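# Unstack one tumbler and set it upright apart

## Task

Lift one of the four loose tumblers from the stack and place it standing on the table with its open end facing up, separated from the stack by at least one tumbler diameter. The remaining three must stay stacked, open ends down, in their original spot. The result only counts if it stays that way without the robot holding anything in place; release the tumbler and withdraw the hands at the end.

## Robot and tools

Robot: two six-joint arms, left_arm and right_arm, each ending in an identical five-finger right hand (the hands are not mirrored, so every hand axis and number means the same on both). Arms must never collide or press on each other hard, including wrists, brackets, palms, fingers and thumbs.

Scene frame: origin on the table top midway between the arms, +x out over the table, +z up, left_arm on the +y side. Arm names do not match image sides. Result lines give each hand point's position (m) and quaternion wxyz plus velocities in this frame; printed positions can be a bit off at long reach.

Hand point: a spot 0.05 m in front of the palm where index pad meets thumb tip in a pinch. Its own axes: +z along the straight fingers (fingertips 0.06-0.07 m beyond), +y out of the palm, +x across the palm toward the little finger. The hand extends 0.08 m on the little-finger side; on the thumb side 0.02 m with the thumb in front of the palm, up to 0.09 m otherwise. A wrist bracket on the little-finger side protrudes 0.03 m past the point along +y and 0.11 m across; it can strike objects. Rotating the hand shifts the point slightly.

Row layout (used by execute_actions and move): one flat list of 28 numbers, each in [-1, 1], covering both arms even if one is idle. Order: left_arm dx, dy, dz, rx, ry, rz; left_gripper little, ring, middle, index, thumb_bend, thumb_turn, force_limit, speed; then the same 14 for right_arm/right_gripper. dx..rz are an offset, not a pose: the target relative to that hand point's measured pose at the start of the action (for a call's first action, the last reported pose), expressed in the hand point's own axes; 1.0 = 0.6 m or 180 degrees; rx, ry, rz form one rotation vector. Every row in a table is measured from that same start, not from the previous row. Finger numbers are absolute targets: +1 straight/open, -1 curled fully. thumb_bend +1 straight, -1 bent; thumb_turn +1 beside palm, -1 in front opposite the fingers. Pinch is roughly index -0.22, thumb_bend -0.75, thumb_turn -0.57. force_limit maps -1..+1 to about 0..10 N fingertip stop load (0..15 N for the two thumb motors); it never limits opening. speed maps -1..+1 to near zero..full (full travel 0.6 s). There is no 'no change' value: to keep a hand as it is, resend its last eight numbers, or before any command its hand_measured six values plus hand_force_limit and hand_speed.

execute_actions(actions): a list of actions; each action is a table of up to 15 rows, one per 1/30 s step, the last row held for the remaining steps. Empty list just returns state and images. Each step the commanded pose is clipped to within 100 mm and 16 degrees of the measured pose, so large offsets need several actions; the arm then settles no further than the last clipped pose. Motion lags commands by about 0.17 s.

move(target, speed, stop_force, blocking): target is one 28-number row, offsets from the last reported pose. Straight-line paths, 0.5-10 s, all ending together; no obstacle avoidance. speed in m/s, 0.002-0.5 (default 0.25), turning up to twice that in rad/s. stop_force in N, 13-80, one value for both arms: an arm's path stops when its wrist sensor sees that much extra push against the motion for 2 steps, then backs to its position 2 steps earlier. Use it only with slow, non-rotating moves; omit it when moving away from something you press on; not allowed with blocking=false or in the first 0.2 s. Faster touches hit harder; arms are stiff, so aiming past a firm contact can fault. The result adds a 'move:' line: done, off_target, moving, held, contact or fault, plus limits (paced = pose clipped, held = steps blocked) and distances to target. blocking=false returns after 0.5 s; then use wait or stop before new commands.

wait(seconds): 0-10 s, arms hold their last command. stop(): brakes a running move. zoom_image(camera, region): camera is cam_high, cam_left_wrist or cam_right_wrist (each 896x504); region [x0, y0, x1, y1] in pixels, at most 504x504. show_instructions(): shows reference images. finished_scene(scene): ends the scene irreversibly; the goal must already hold stably.

Grasping: with the thumb turned fully in front of the palm, the hand can wrap objects 0.035-0.08 m wide, object centred toward the wrist from the hand point; turn the thumb before arriving. A motor moves only when its target changes by 0.01 or more, then locks at target or at force_limit. Close at speed -0.9 or lower for a gentle grip. Loosen by sending a more open target. Result fields hand_measured, hand_stopped_by (moving, target, force, stalled, fault), hand_load_n (positive pushes finger open) list six motors in command order; a lost grip shows as loads near 0.

Feedback: Wrist force/torque lines per arm in the end effector's axes (noise up to about 3.4 N, offsets up to about 5.5 N, saturates near 100 N). 'pose unreachable' means the clearance check altered a command. Joint torque readings are approximate.

Avoid: contact torque over joint limits (elbow 135, wrists 48.6 N m) or 150 N external force, which freezes the arm for 10 s; overheating motors (warning from 70 °C, braking at 85 °C) from holding loads; dropping, slamming or knocking the tumblers, toppling the remaining stack, or pushing anything off the table. Objects may occasionally get a small external nudge. The robot keeps running while you think.

Each tool is called after "Request:" as name(argument=value, ...) on one line, values as JSON.

Reference images:

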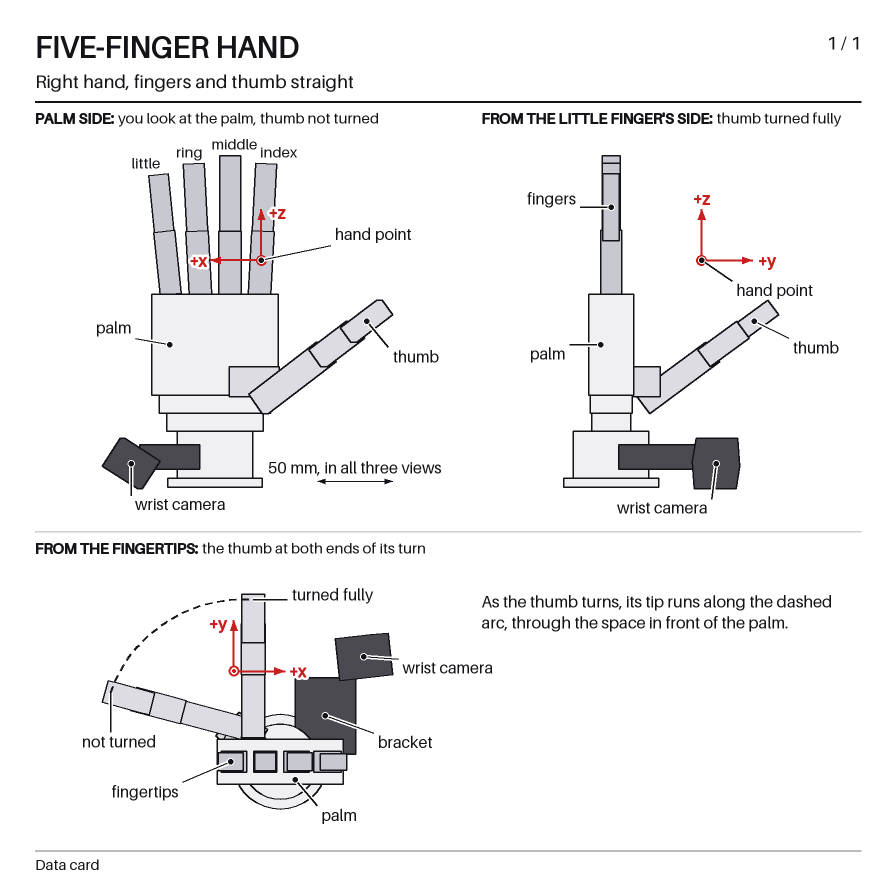

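## Session

Request:
execute_actions(actions=[])

Scene clock: 0.00 s.
left_arm: end_effector_position=(-0.1137, +1.0828, +0.7217) hand_measured=(+1.000, +1.000, +1.000, +1.000, +1.000, +1.000) hand_load_n=(+0.0, +0.0, +0.0, +0.0, +0.0, +0.0) hand_stopped_by=(target, target, target, target, target, target) hand_force_limit=0.00 hand_speed=-0.80 end_effector_quat_wxyz=(+0.099, -0.722, +0.675, +0.113) end_effector_velocity=(+0.000, +0.000, -0.000) end_effector_angular_velocity=(+0.000, -0.000, -0.000) | right_arm: end_effector_position=(+0.1346, -1.0932, +0.6812) hand_measured=(+1.000, +1.000, +1.000, +1.000, +1.000, +1.000) hand_load_n=(+0.0, +0.0, +0.0, +0.0, +0.0, +0.0) hand_stopped_by=(target, target, target, target, target, target) hand_force_limit=0.00 hand_speed=-0.80 end_effector_quat_wxyz=(+0.063, +0.715, +0.688, -0.108) end_effector_velocity=(-0.000, -0.001, -0.002) end_effector_angular_velocity=(+0.002, -0.001, -0.000)
Joint positions: left_arm=[ 1.255 -1.683  1.303  1.657  1.506 -1.747] | right_arm=[-1.888 -1.663  1.352  1.633  1.547 -1.904]
Joint velocities: left_arm=[-0.  0. -0. -0.  0. -0.] | right_arm=[ 0.     0.001  0.002 -0.001 -0.     0.   ]
Joint torques (N m, as the arm reports them, + toward a larger angle): no reading
Wrist force (N, on the end effector, along its own x y z axes, offset not removed): no reading
Wrist torque (N m, same axes, about the end effector's origin, offset not removed): no reading
Hand target (left_arm): -0.114, +1.083, +0.722; -0.099, +0.722, -0.675, -0.113
Hand target (right_arm): +0.135, -1.093, +0.681; +0.063, +0.715, +0.688, -0.108

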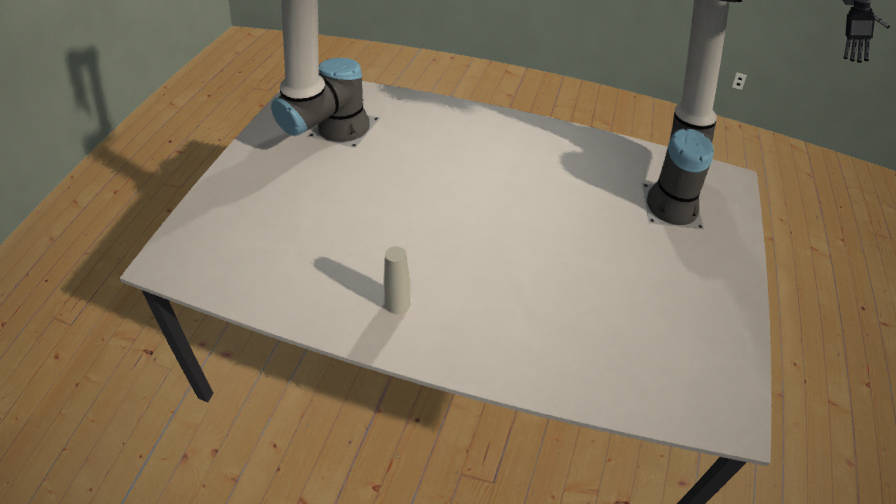

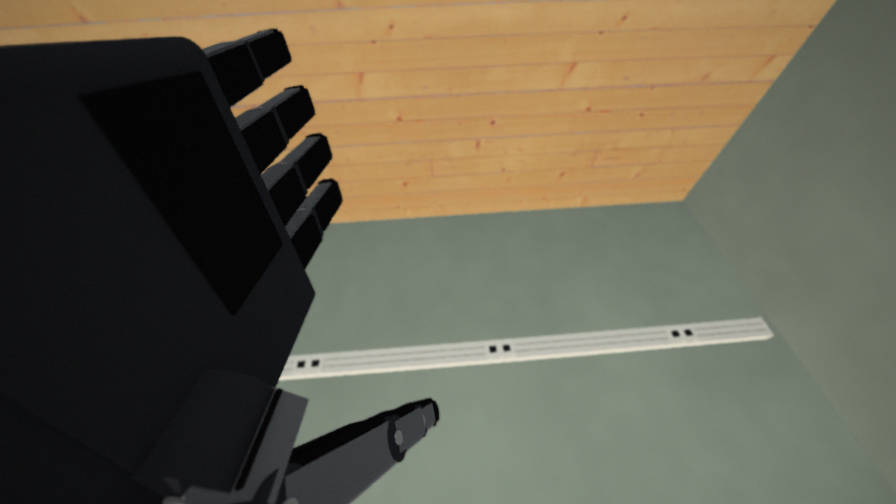

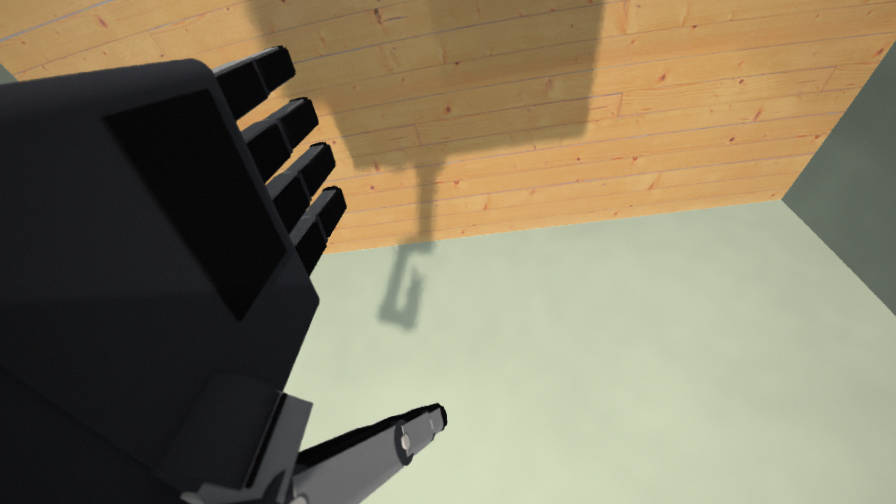

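Request:
zoom_image(camera="cam_high", region=[350, 230, 450, 330])

Request:
zoom_image(camera="cam_high", region=[250, 40, 420, 170])

Request:
zoom_image(camera="cam_high", region=[610, 110, 780, 250])

Region (350, 230, 450, 330) of cam_high's 896x504 image, scaled by 5.040, with more detail than that image has.

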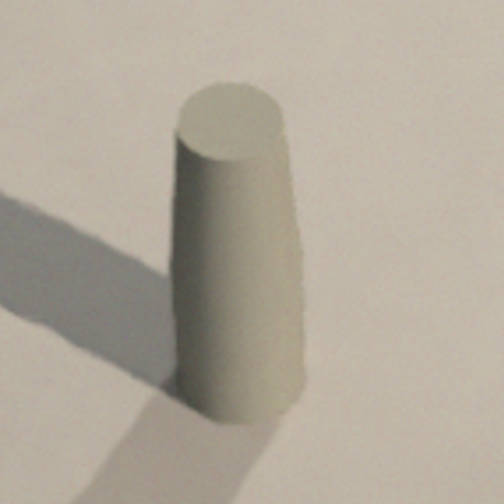

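Region (250, 40, 420, 170) of cam_high's 896x504 image, scaled by 2.965, with more detail than that image has; it fills the top 385 rows of this view, and the rest is white.

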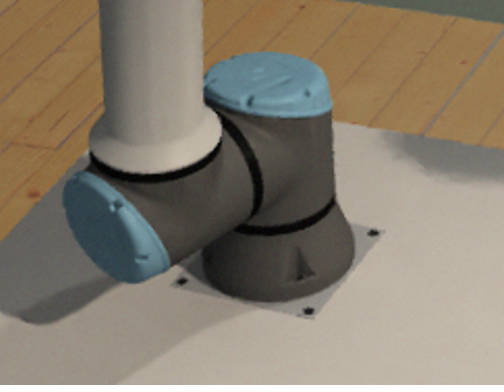

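Region (610, 110, 780, 250) of cam_high's 896x504 image, scaled by 2.965, with more detail than that image has; it fills the top 415 rows of this view, and the rest is white.

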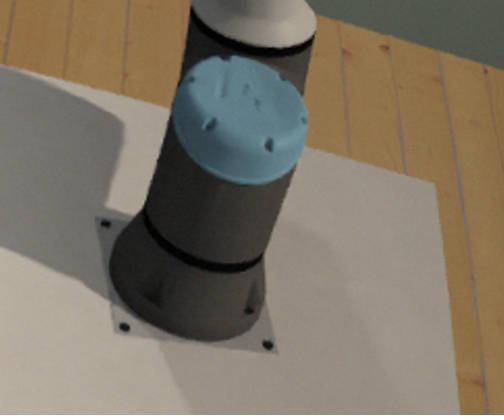

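Request:
move(target=[0,0,0,0,0,0,1,1,1,1,1,1,0,-0.8, 0.675,0.9025,0.175,-0.221,-0.168,-0.163,1,1,1,1,1,-1,0,0.5], speed=0.5)

Scene clock: 61.03 s.
left_arm: end_effector_position=(-0.1137, +1.0828, +0.7217) hand_measured=(+1.000, +1.000, +1.000, +1.000, +1.000, +1.000) hand_load_n=(+0.0, +0.0, +0.0, +0.0, +0.0, +0.0) hand_stopped_by=(target, target, target, target, target, target) hand_force_limit=0.00 hand_speed=-0.80 end_effector_quat_wxyz=(+0.099, -0.722, +0.675, +0.113) end_effector_velocity=(+0.001, +0.000, -0.000) end_effector_angular_velocity=(-0.001, -0.001, -0.001) | right_arm: end_effector_position=(+0.6813, -0.7508, +0.4519) hand_measured=(+1.000, +1.000, +1.000, +1.000, +1.000, -1.000) hand_load_n=(+0.0, +0.0, +0.0, +0.0, +0.0, +0.0) hand_stopped_by=(target, target, target, target, target, target) hand_force_limit=0.00 hand_speed=0.50 end_effector_quat_wxyz=(+0.441, +0.409, +0.797, -0.062) end_effector_velocity=(+0.002, -0.000, +0.000) end_effector_angular_velocity=(-0.003, -0.001, -0.002)
Joint positions: left_arm=[ 1.255 -1.683  1.303  1.657  1.506 -1.747] | right_arm=[-0.558 -1.794  1.985  0.457  1.57  -1.237]
Joint velocities: left_arm=[-0.001  0.001 -0.     0.     0.001  0.   ] | right_arm=[ 0.006  0.003 -0.002 -0.004  0.008  0.003]
Joint torques (N m, as the arm reports them, + toward a larger angle): left_arm=[  1.26 -31.59 -35.91   1.97  -0.75   0.58] | right_arm=[  9.7   -5.45 -52.    -2.29   3.53   3.39]
Wrist force (N, on the end effector, along its own x y z axes, offset not removed): left_arm=[-0.6 0.8 5.0] | right_arm=[3.2 -2.4 -2.5]
Wrist torque (N m, same axes, about the end effector's origin, offset not removed): left_arm=[0.03 -0.03 0.06] | right_arm=[-0.12 -0.53 -0.11]
Hand target (left_arm): -0.114, +1.083, +0.722; -0.099, +0.722, -0.675, -0.113
Hand target (right_arm): +0.681, -0.751, +0.452; +0.441, +0.409, +0.797, -0.062
Off the commanded pose (left_arm): 0.000 m, 0 deg.
Off the commanded pose (right_arm): 0.002 m, 0 deg.
move: done; limits=paced

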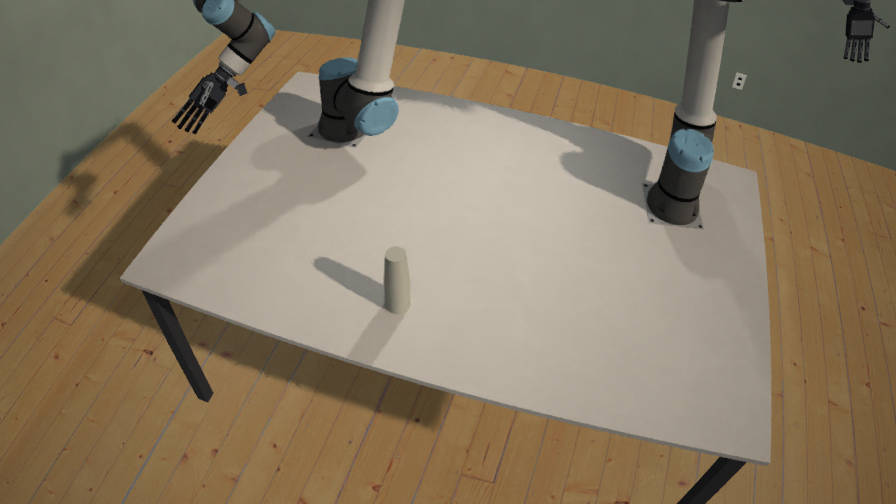

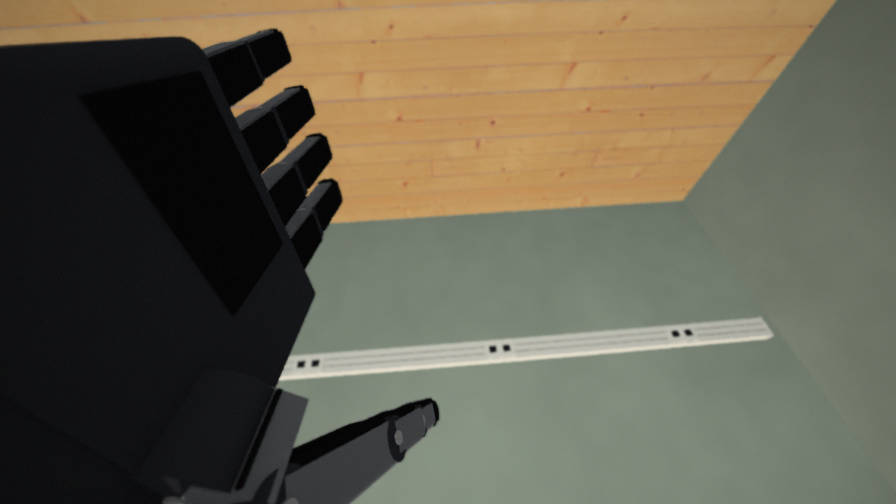

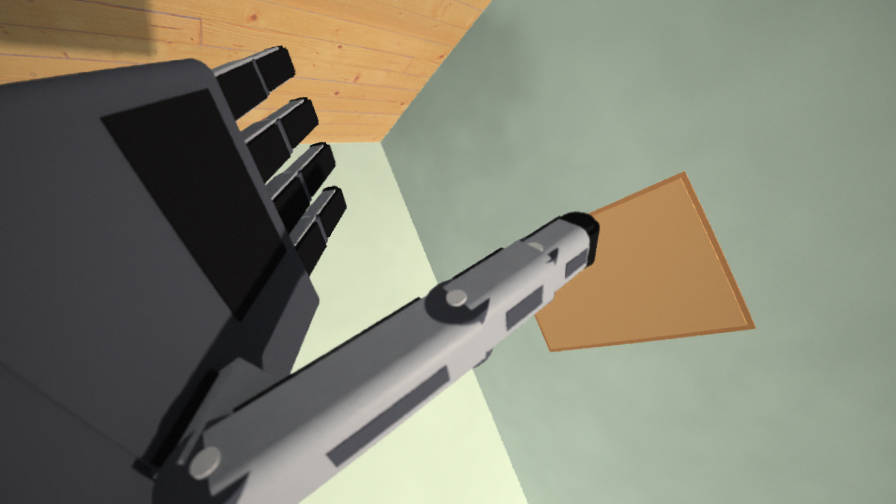

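Request:
move(target=[0,0,0,0,0,0,1,1,1,1,1,1,0,-0.8, 0.990,0.4745,-0.250,-0.2212,-0.1672,-0.163,1,1,1,1,1,-1,0,0.5], speed=0.5)

Scene clock: 68.57 s.
left_arm: end_effector_position=(-0.1137, +1.0828, +0.7217) hand_measured=(+1.000, +1.000, +1.000, +1.000, +1.000, +1.000) hand_load_n=(+0.0, +0.0, +0.0, +0.0, +0.0, +0.0) hand_stopped_by=(target, target, target, target, target, target) hand_force_limit=0.00 hand_speed=-0.80 end_effector_quat_wxyz=(+0.099, -0.722, +0.675, +0.113) end_effector_velocity=(+0.000, +0.000, +0.000) end_effector_angular_velocity=(+0.000, +0.000, -0.000) | right_arm: end_effector_position=(+0.6205, -0.1392, +0.1704) hand_measured=(+1.000, +1.000, +1.000, +1.000, +1.000, -1.000) hand_load_n=(+0.0, +0.0, +0.0, +0.0, +0.0, +0.0) hand_stopped_by=(target, target, target, target, target, target) hand_force_limit=0.00 hand_speed=0.50 end_effector_quat_wxyz=(+0.707, +0.001, +0.707, -0.000) end_effector_velocity=(+0.001, +0.001, -0.001) end_effector_angular_velocity=(-0.003, -0.002, -0.001)
Joint positions: left_arm=[ 1.255 -1.683  1.303  1.657  1.506 -1.747] | right_arm=[ 0.624 -1.266  2.353 -1.088  2.14  -1.571]
Joint velocities: left_arm=[-0.001 -0.     0.    -0.    -0.    -0.   ] | right_arm=[ 0.001  0.005 -0.002 -0.005  0.002 -0.004]
Joint torques (N m, as the arm reports them, + toward a larger angle): left_arm=[  0.37 -31.   -36.32   1.85  -0.85   0.37] | right_arm=[ 12.33 -32.05 -29.93  -4.6    3.7   -3.32]
Wrist force (N, on the end effector, along its own x y z axes, offset not removed): left_arm=[-0.9 -0.8 0.7] | right_arm=[2.3 2.0 1.1]
Wrist torque (N m, same axes, about the end effector's origin, offset not removed): left_arm=[-0.05 0.17 0.13] | right_arm=[0.15 -0.50 0.10]
Hand target (left_arm): -0.114, +1.083, +0.722; -0.099, +0.722, -0.675, -0.113
Hand target (right_arm): +0.621, -0.139, +0.170; +0.708, +0.001, +0.707, -0.000
Off the commanded pose (left_arm): 0.000 m, 0 deg.
Off the commanded pose (right_arm): 0.002 m, 0 deg.
move: done

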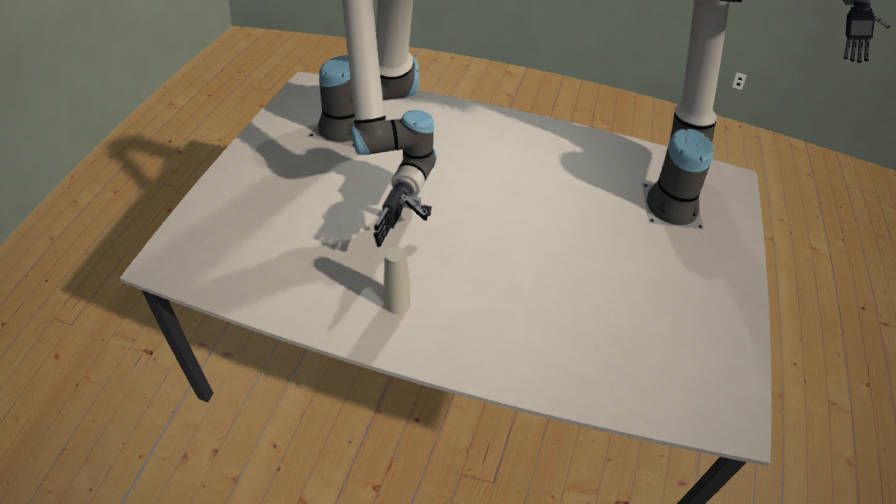

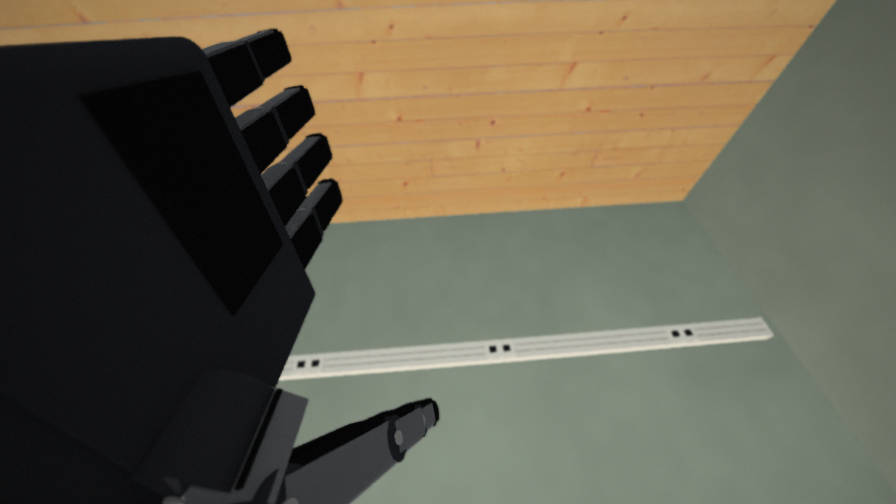

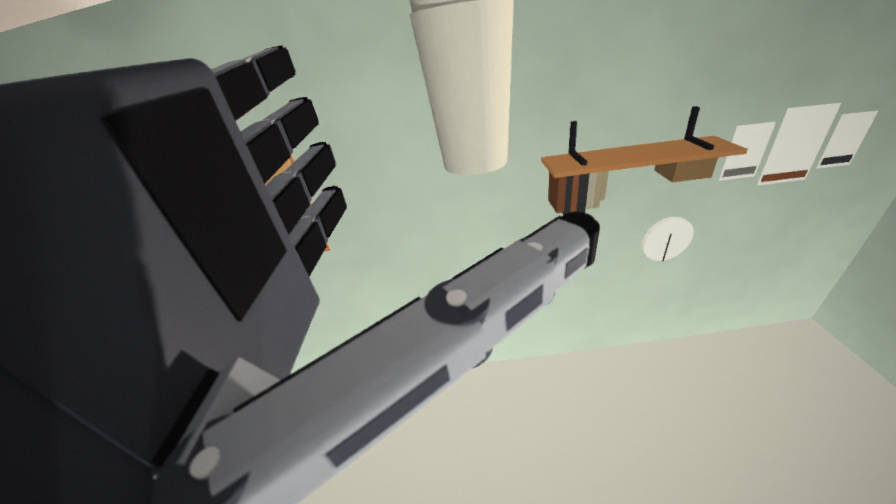

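Request:
zoom_image(camera="cam_high", region=[340, 160, 460, 320])

Request:
zoom_image(camera="cam_right_wrist", region=[200, 0, 620, 280])

Region (340, 160, 460, 320) of cam_high's 896x504 image, scaled by 3.150, with more detail than that image has; it fills the left 378 columns of this view, and the rest is white.

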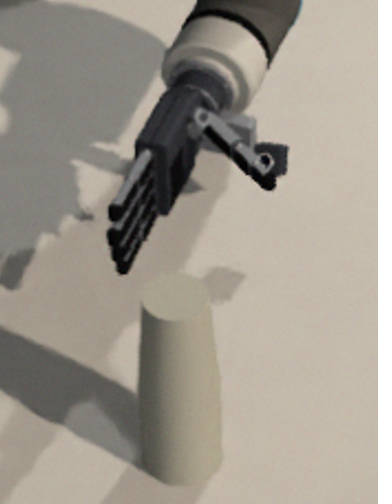

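Region (200, 0, 620, 280) of cam_right_wrist's 896x504 image, scaled by 1.200, with more detail than that image has.

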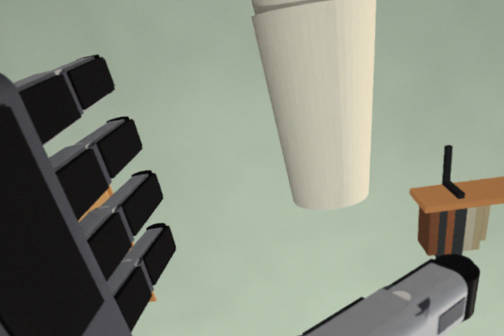

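Request:
move(target=[0,0,0,0,0,0,1,1,1,1,1,1,0,-0.8, 0.0173,0.0653,0.199,0,0,0,1,1,1,1,1,-1,0,0.5], speed=0.25)

Scene clock: 89.57 s.
left_arm: end_effector_position=(-0.1137, +1.0828, +0.7217) hand_measured=(+1.000, +1.000, +1.000, +1.000, +1.000, +1.000) hand_load_n=(+0.0, +0.0, +0.0, +0.0, +0.0, +0.0) hand_stopped_by=(target, target, target, target, target, target) hand_force_limit=0.00 hand_speed=-0.80 end_effector_quat_wxyz=(+0.099, -0.722, +0.675, +0.113) end_effector_velocity=(+0.000, +0.000, -0.000) end_effector_angular_velocity=(-0.000, +0.000, -0.000) | right_arm: end_effector_position=(+0.7397, -0.1001, +0.1600) hand_measured=(+1.000, +1.000, +1.000, +1.000, +1.000, -1.000) hand_load_n=(+0.0, +0.0, +0.0, +0.0, +0.0, +0.0) hand_stopped_by=(target, target, target, target, target, target) hand_force_limit=0.00 hand_speed=0.50 end_effector_quat_wxyz=(+0.707, +0.001, +0.707, -0.000) end_effector_velocity=(+0.002, +0.002, +0.001) end_effector_angular_velocity=(+0.002, -0.002, +0.002)
Joint positions: left_arm=[ 1.255 -1.683  1.303  1.657  1.506 -1.747] | right_arm=[ 0.569 -1.13   2.146 -1.017  2.085 -1.571]
Joint velocities: left_arm=[-0.  0. -0.  0. -0.  0.] | right_arm=[ 0.001  0.002 -0.005  0.    -0.001  0.   ]
Joint torques (N m, as the arm reports them, + toward a larger angle): left_arm=[ -0.5  -31.68 -36.05   1.87  -1.02   0.44] | right_arm=[-10.06 -44.93 -34.3    0.71  -4.     3.59]
Wrist force (N, on the end effector, along its own x y z axes, offset not removed): left_arm=[-1.8 1.2 -1.0] | right_arm=[-0.3 -1.5 2.9]
Wrist torque (N m, same axes, about the end effector's origin, offset not removed): left_arm=[0.34 0.34 0.15] | right_arm=[-0.42 -0.07 -0.17]
Hand target (left_arm): -0.114, +1.083, +0.722; -0.099, +0.722, -0.675, -0.113
Hand target (right_arm): +0.740, -0.100, +0.160; +0.707, +0.001, +0.707, -0.000
Off the commanded pose (left_arm): 0.000 m, 0 deg.
Off the commanded pose (right_arm): 0.000 m, 0 deg.
move: done

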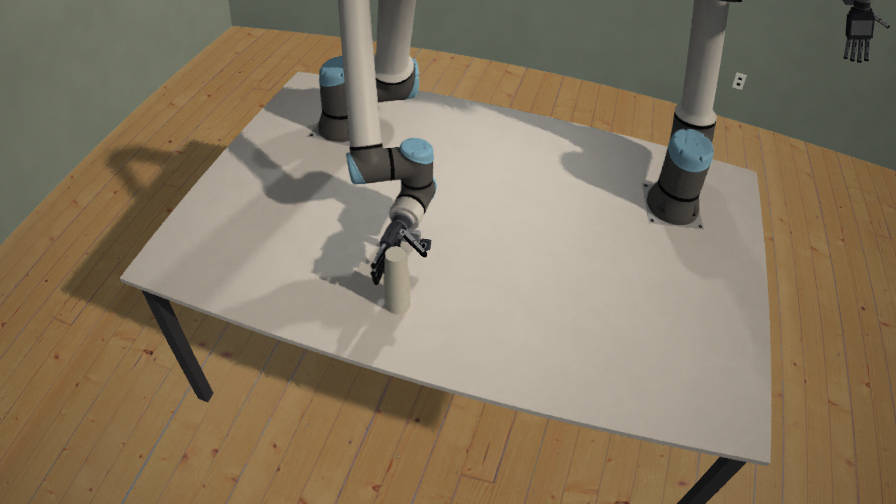

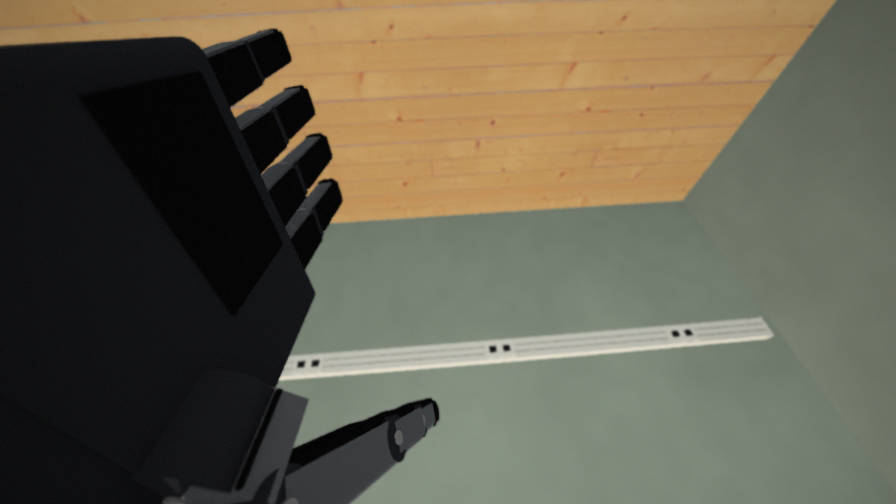

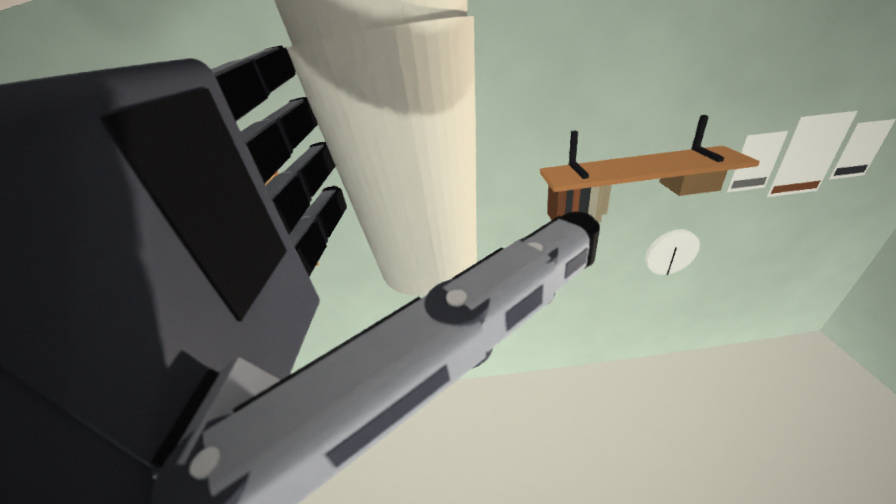

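Request:
move(target=[0,0,0,0,0,0,1,1,1,1,1,1,0,-0.8, 0,-0.003,0.088,0,0,0,1,1,1,1,1,-1,0,0.5], speed=0.1)

Request:
zoom_image(camera="cam_high", region=[340, 210, 460, 330])

Scene clock: 101.23 s.
left_arm: end_effector_position=(-0.1137, +1.0828, +0.7217) hand_measured=(+1.000, +1.000, +1.000, +1.000, +1.000, +1.000) hand_load_n=(+0.0, +0.0, +0.0, +0.0, +0.0, +0.0) hand_stopped_by=(target, target, target, target, target, target) hand_force_limit=0.00 hand_speed=-0.80 end_effector_quat_wxyz=(+0.099, -0.722, +0.675, +0.113) end_effector_velocity=(+0.000, -0.000, +0.000) end_effector_angular_velocity=(+0.001, -0.000, -0.000) | right_arm: end_effector_position=(+0.7923, -0.1020, +0.1600) hand_measured=(+1.000, +1.000, +1.000, +1.000, +1.000, -1.000) hand_load_n=(+0.0, +0.0, +0.0, +0.0, +0.0, +0.0) hand_stopped_by=(target, target, target, target, target, target) hand_force_limit=0.00 hand_speed=0.50 end_effector_quat_wxyz=(+0.707, +0.001, +0.707, -0.000) end_effector_velocity=(+0.000, +0.002, +0.000) end_effector_angular_velocity=(+0.000, +0.000, +0.003)
Joint positions: left_arm=[ 1.255 -1.683  1.303  1.657  1.506 -1.747] | right_arm=[ 0.524 -1.091  2.073 -0.983  2.04  -1.571]
Joint velocities: left_arm=[-0.    -0.001 -0.    -0.     0.     0.   ] | right_arm=[ 0.001  0.001 -0.002  0.002 -0.002  0.   ]
Joint torques (N m, as the arm reports them, + toward a larger angle): left_arm=[ -1.32 -30.84 -35.66   1.9   -0.94   0.63] | right_arm=[ -9.09 -48.76 -35.05   0.66  -4.12   0.38]
Wrist force (N, on the end effector, along its own x y z axes, offset not removed): left_arm=[1.1 -2.5 1.4] | right_arm=[-2.2 1.4 0.1]
Wrist torque (N m, same axes, about the end effector's origin, offset not removed): left_arm=[-0.31 -0.11 0.12] | right_arm=[0.34 0.18 -0.26]
Hand target (left_arm): -0.114, +1.083, +0.722; -0.099, +0.722, -0.675, -0.113
Hand target (right_arm): +0.792, -0.102, +0.160; +0.707, +0.001, +0.707, -0.000
Off the commanded pose (left_arm): 0.000 m, 0 deg.
Off the commanded pose (right_arm): 0.000 m, 0 deg.
move: done

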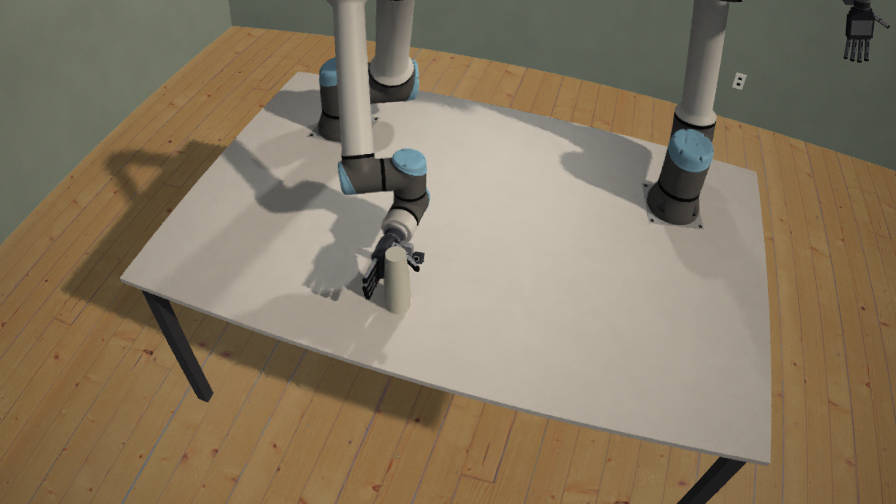

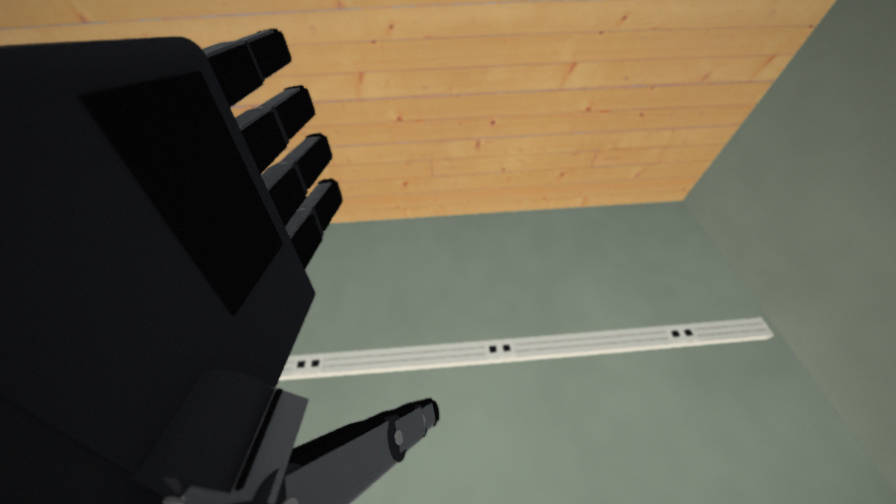

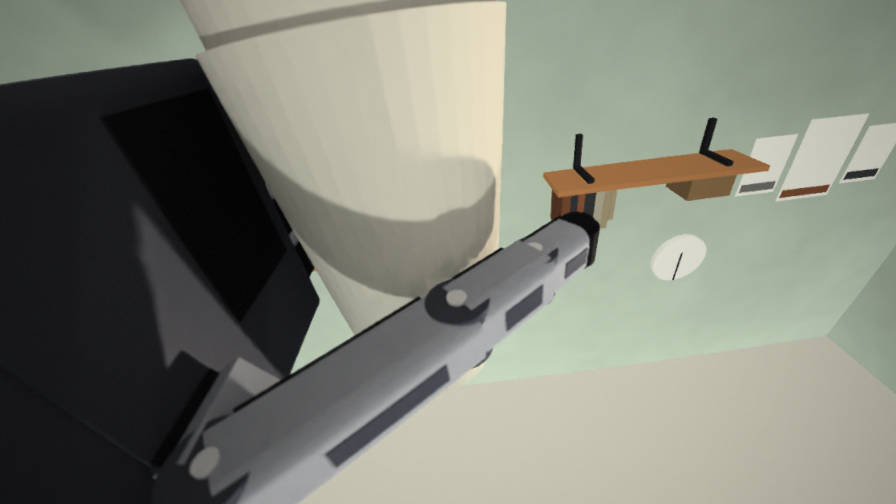

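Region (340, 210, 460, 330) of cam_high's 896x504 image, scaled by 4.200, with more detail than that image has.

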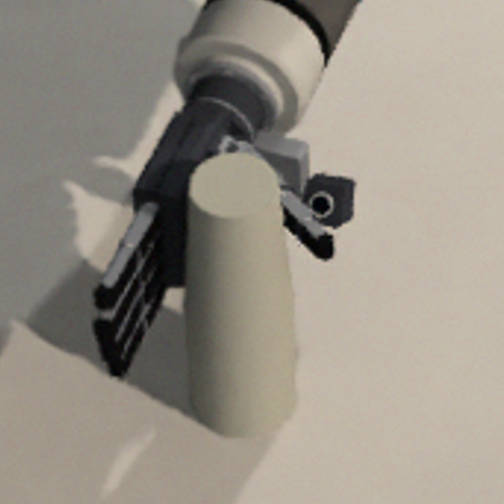

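Request:
execute_actions(actions=[[[0,0,0,0,0,0,1,1,1,1,1,1,0,-0.8, 0,0.003,0.008,0,0,0,1,0.5,0.5,0.5,1,-1,-0.85,0.0]],[[0,0,0,0,0,0,1,1,1,1,1,1,0,-0.8, 0,0,0,0,0,0,1,-0.5,-0.5,-0.5,-0.5,-1,-0.88,-0.8]],[[0,0,0,0,0,0,1,1,1,1,1,1,0,-0.8, 0,0,0,0,0,0,1,-0.5,-0.5,-0.5,-0.5,-1,-0.88,-0.8]]])

Scene clock: 108.93 s.
left_arm: end_effector_position=(-0.1137, +1.0828, +0.7217) hand_measured=(+1.000, +1.000, +1.000, +1.000, +1.000, +1.000) hand_load_n=(+0.0, +0.0, +0.0, +0.0, +0.0, +0.0) hand_stopped_by=(target, target, target, target, target, target) hand_force_limit=0.00 hand_speed=-0.80 end_effector_quat_wxyz=(+0.099, -0.722, +0.675, +0.113) end_effector_velocity=(-0.000, -0.000, +0.000) end_effector_angular_velocity=(-0.000, -0.001, +0.000) | right_arm: end_effector_position=(+0.7971, -0.1002, +0.1600) hand_measured=(+1.000, +0.202, +0.202, +0.202, +0.812, -1.000) hand_load_n=(+0.0, +0.0, +0.0, +0.0, +0.0, +0.0) hand_stopped_by=(target, moving, moving, moving, moving, target) hand_force_limit=-0.88 hand_speed=-0.80 end_effector_quat_wxyz=(+0.707, +0.001, +0.707, -0.000) end_effector_velocity=(-0.001, -0.000, -0.001) end_effector_angular_velocity=(-0.001, +0.001, +0.000)
Joint positions: left_arm=[ 1.255 -1.683  1.303  1.657  1.506 -1.747] | right_arm=[ 0.523 -1.086  2.063 -0.978  2.039 -1.571]
Joint velocities: left_arm=[ 0.001 -0.    -0.     0.     0.001 -0.   ] | right_arm=[-0.    -0.     0.001  0.001 -0.    -0.   ]
Joint torques (N m, as the arm reports them, + toward a larger angle): left_arm=[  0.15 -31.99 -36.04   1.82  -0.75   0.4 ] | right_arm=[ -9.6  -52.05 -32.25  -0.06  -3.71  -1.21]
Wrist force (N, on the end effector, along its own x y z axes, offset not removed): left_arm=[0.1 -0.9 -0.5] | right_arm=[-1.4 -1.5 -0.6]
Wrist torque (N m, same axes, about the end effector's origin, offset not removed): left_arm=[0.06 0.03 0.13] | right_arm=[-0.23 0.20 -0.25]
Hand target (left_arm): -0.114, +1.083, +0.722; -0.099, +0.722, -0.675, -0.113
Hand target (right_arm): +0.797, -0.100, +0.160; +0.707, +0.001, +0.707, -0.000
Off the commanded pose (left_arm): 0.000 m, 0 deg.
Off the commanded pose (right_arm): 0.000 m, 0 deg.

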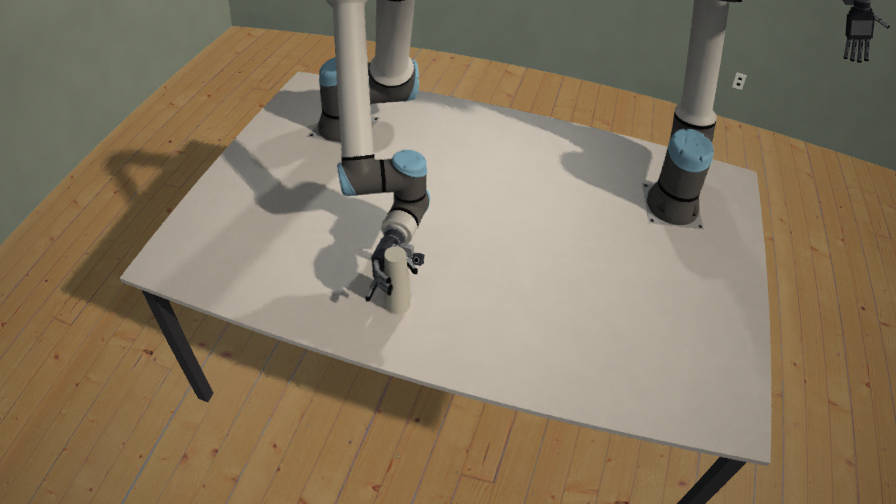

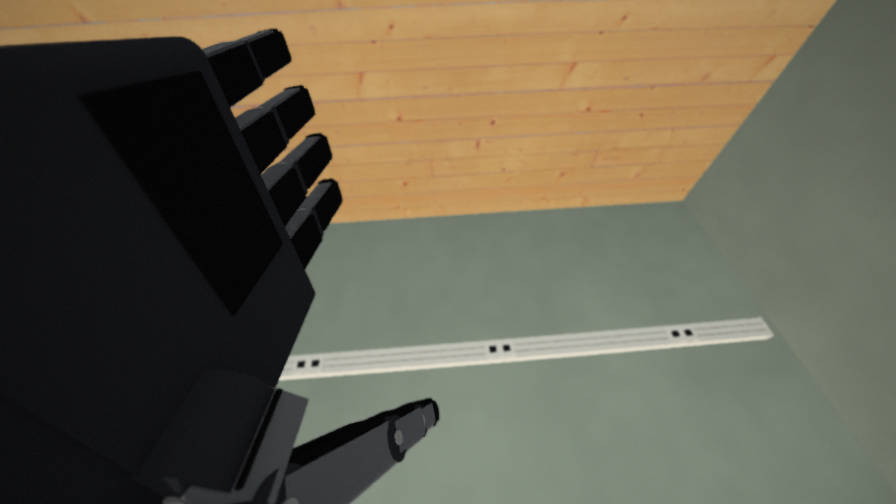

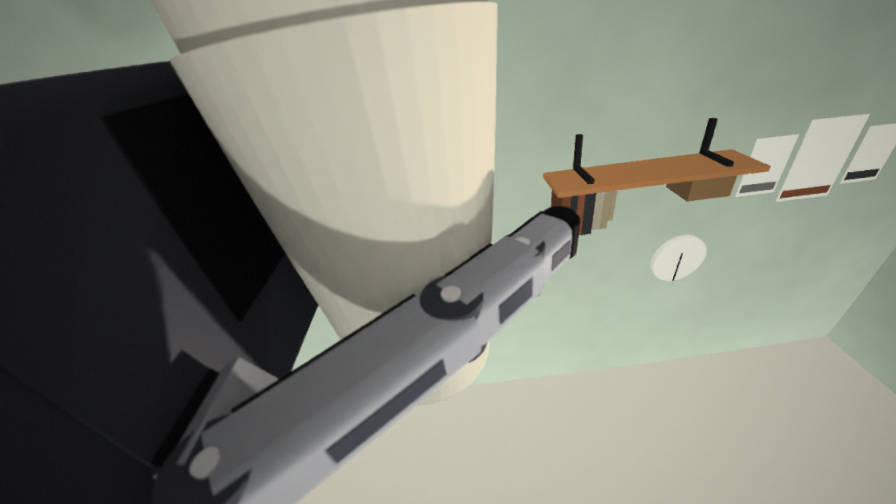

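Request:
execute_actions(actions=[])

Scene clock: 109.73 s.
left_arm: end_effector_position=(-0.1137, +1.0828, +0.7217) hand_measured=(+1.000, +1.000, +1.000, +1.000, +1.000, +1.000) hand_load_n=(+0.0, +0.0, +0.0, +0.0, +0.0, +0.0) hand_stopped_by=(target, target, target, target, target, target) hand_force_limit=0.00 hand_speed=-0.80 end_effector_quat_wxyz=(+0.099, -0.722, +0.675, +0.113) end_effector_velocity=(-0.000, -0.000, -0.000) end_effector_angular_velocity=(-0.001, +0.000, +0.000) | right_arm: end_effector_position=(+0.7971, -0.1002, +0.1600) hand_measured=(+1.000, -0.042, -0.066, -0.066, +0.660, -1.000) hand_load_n=(+0.0, +1.5, +0.0, +0.0, +1.5, +1.5) hand_stopped_by=(target, force, moving, moving, force, target) hand_force_limit=-0.88 hand_speed=-0.80 end_effector_quat_wxyz=(+0.707, +0.001, +0.707, -0.000) end_effector_velocity=(-0.000, +0.001, +0.000) end_effector_angular_velocity=(+0.001, -0.002, +0.001)
Joint positions: left_arm=[ 1.255 -1.683  1.303  1.657  1.506 -1.747] | right_arm=[ 0.523 -1.086  2.063 -0.978  2.039 -1.571]
Joint velocities: left_arm=[ 0.  0. -0.  0.  0.  0.] | right_arm=[ 0.001  0.001 -0.    -0.003 -0.     0.   ]
Joint torques (N m, as the arm reports them, + toward a larger angle): left_arm=[ -0.83 -31.57 -35.98   1.78  -0.79   0.3 ] | right_arm=[ -9.6  -52.22 -32.63   0.07  -3.92  -1.25]
Wrist force (N, on the end effector, along its own x y z axes, offset not removed): left_arm=[0.0 -0.5 -1.3] | right_arm=[-0.8 2.7 0.8]
Wrist torque (N m, same axes, about the end effector's origin, offset not removed): left_arm=[0.15 0.00 -0.02] | right_arm=[0.35 -0.15 -0.05]
Hand target (left_arm): -0.114, +1.083, +0.722; -0.099, +0.722, -0.675, -0.113
Hand target (right_arm): +0.797, -0.100, +0.160; +0.707, +0.001, +0.707, -0.000
Off the commanded pose (left_arm): 0.000 m, 0 deg.
Off the commanded pose (right_arm): 0.000 m, 0 deg.

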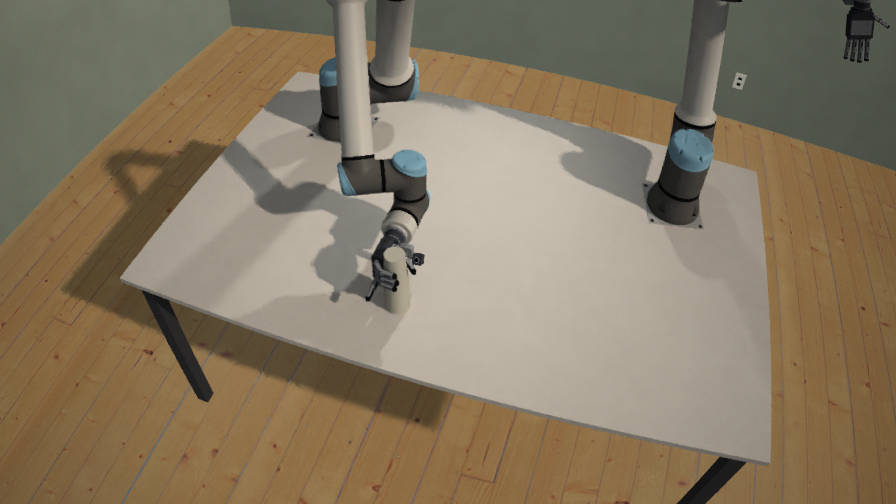

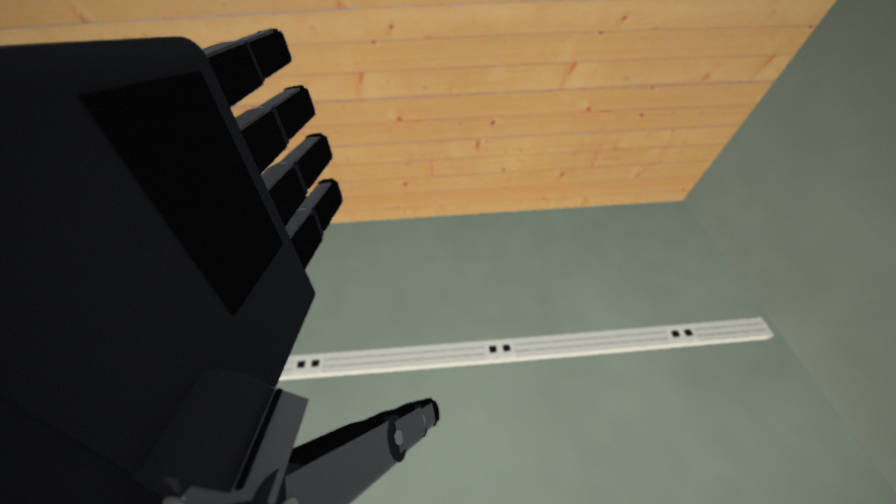

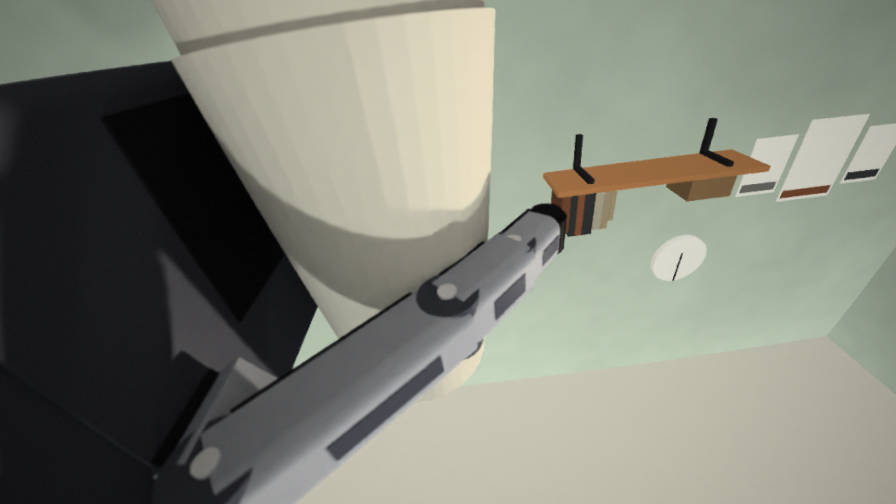

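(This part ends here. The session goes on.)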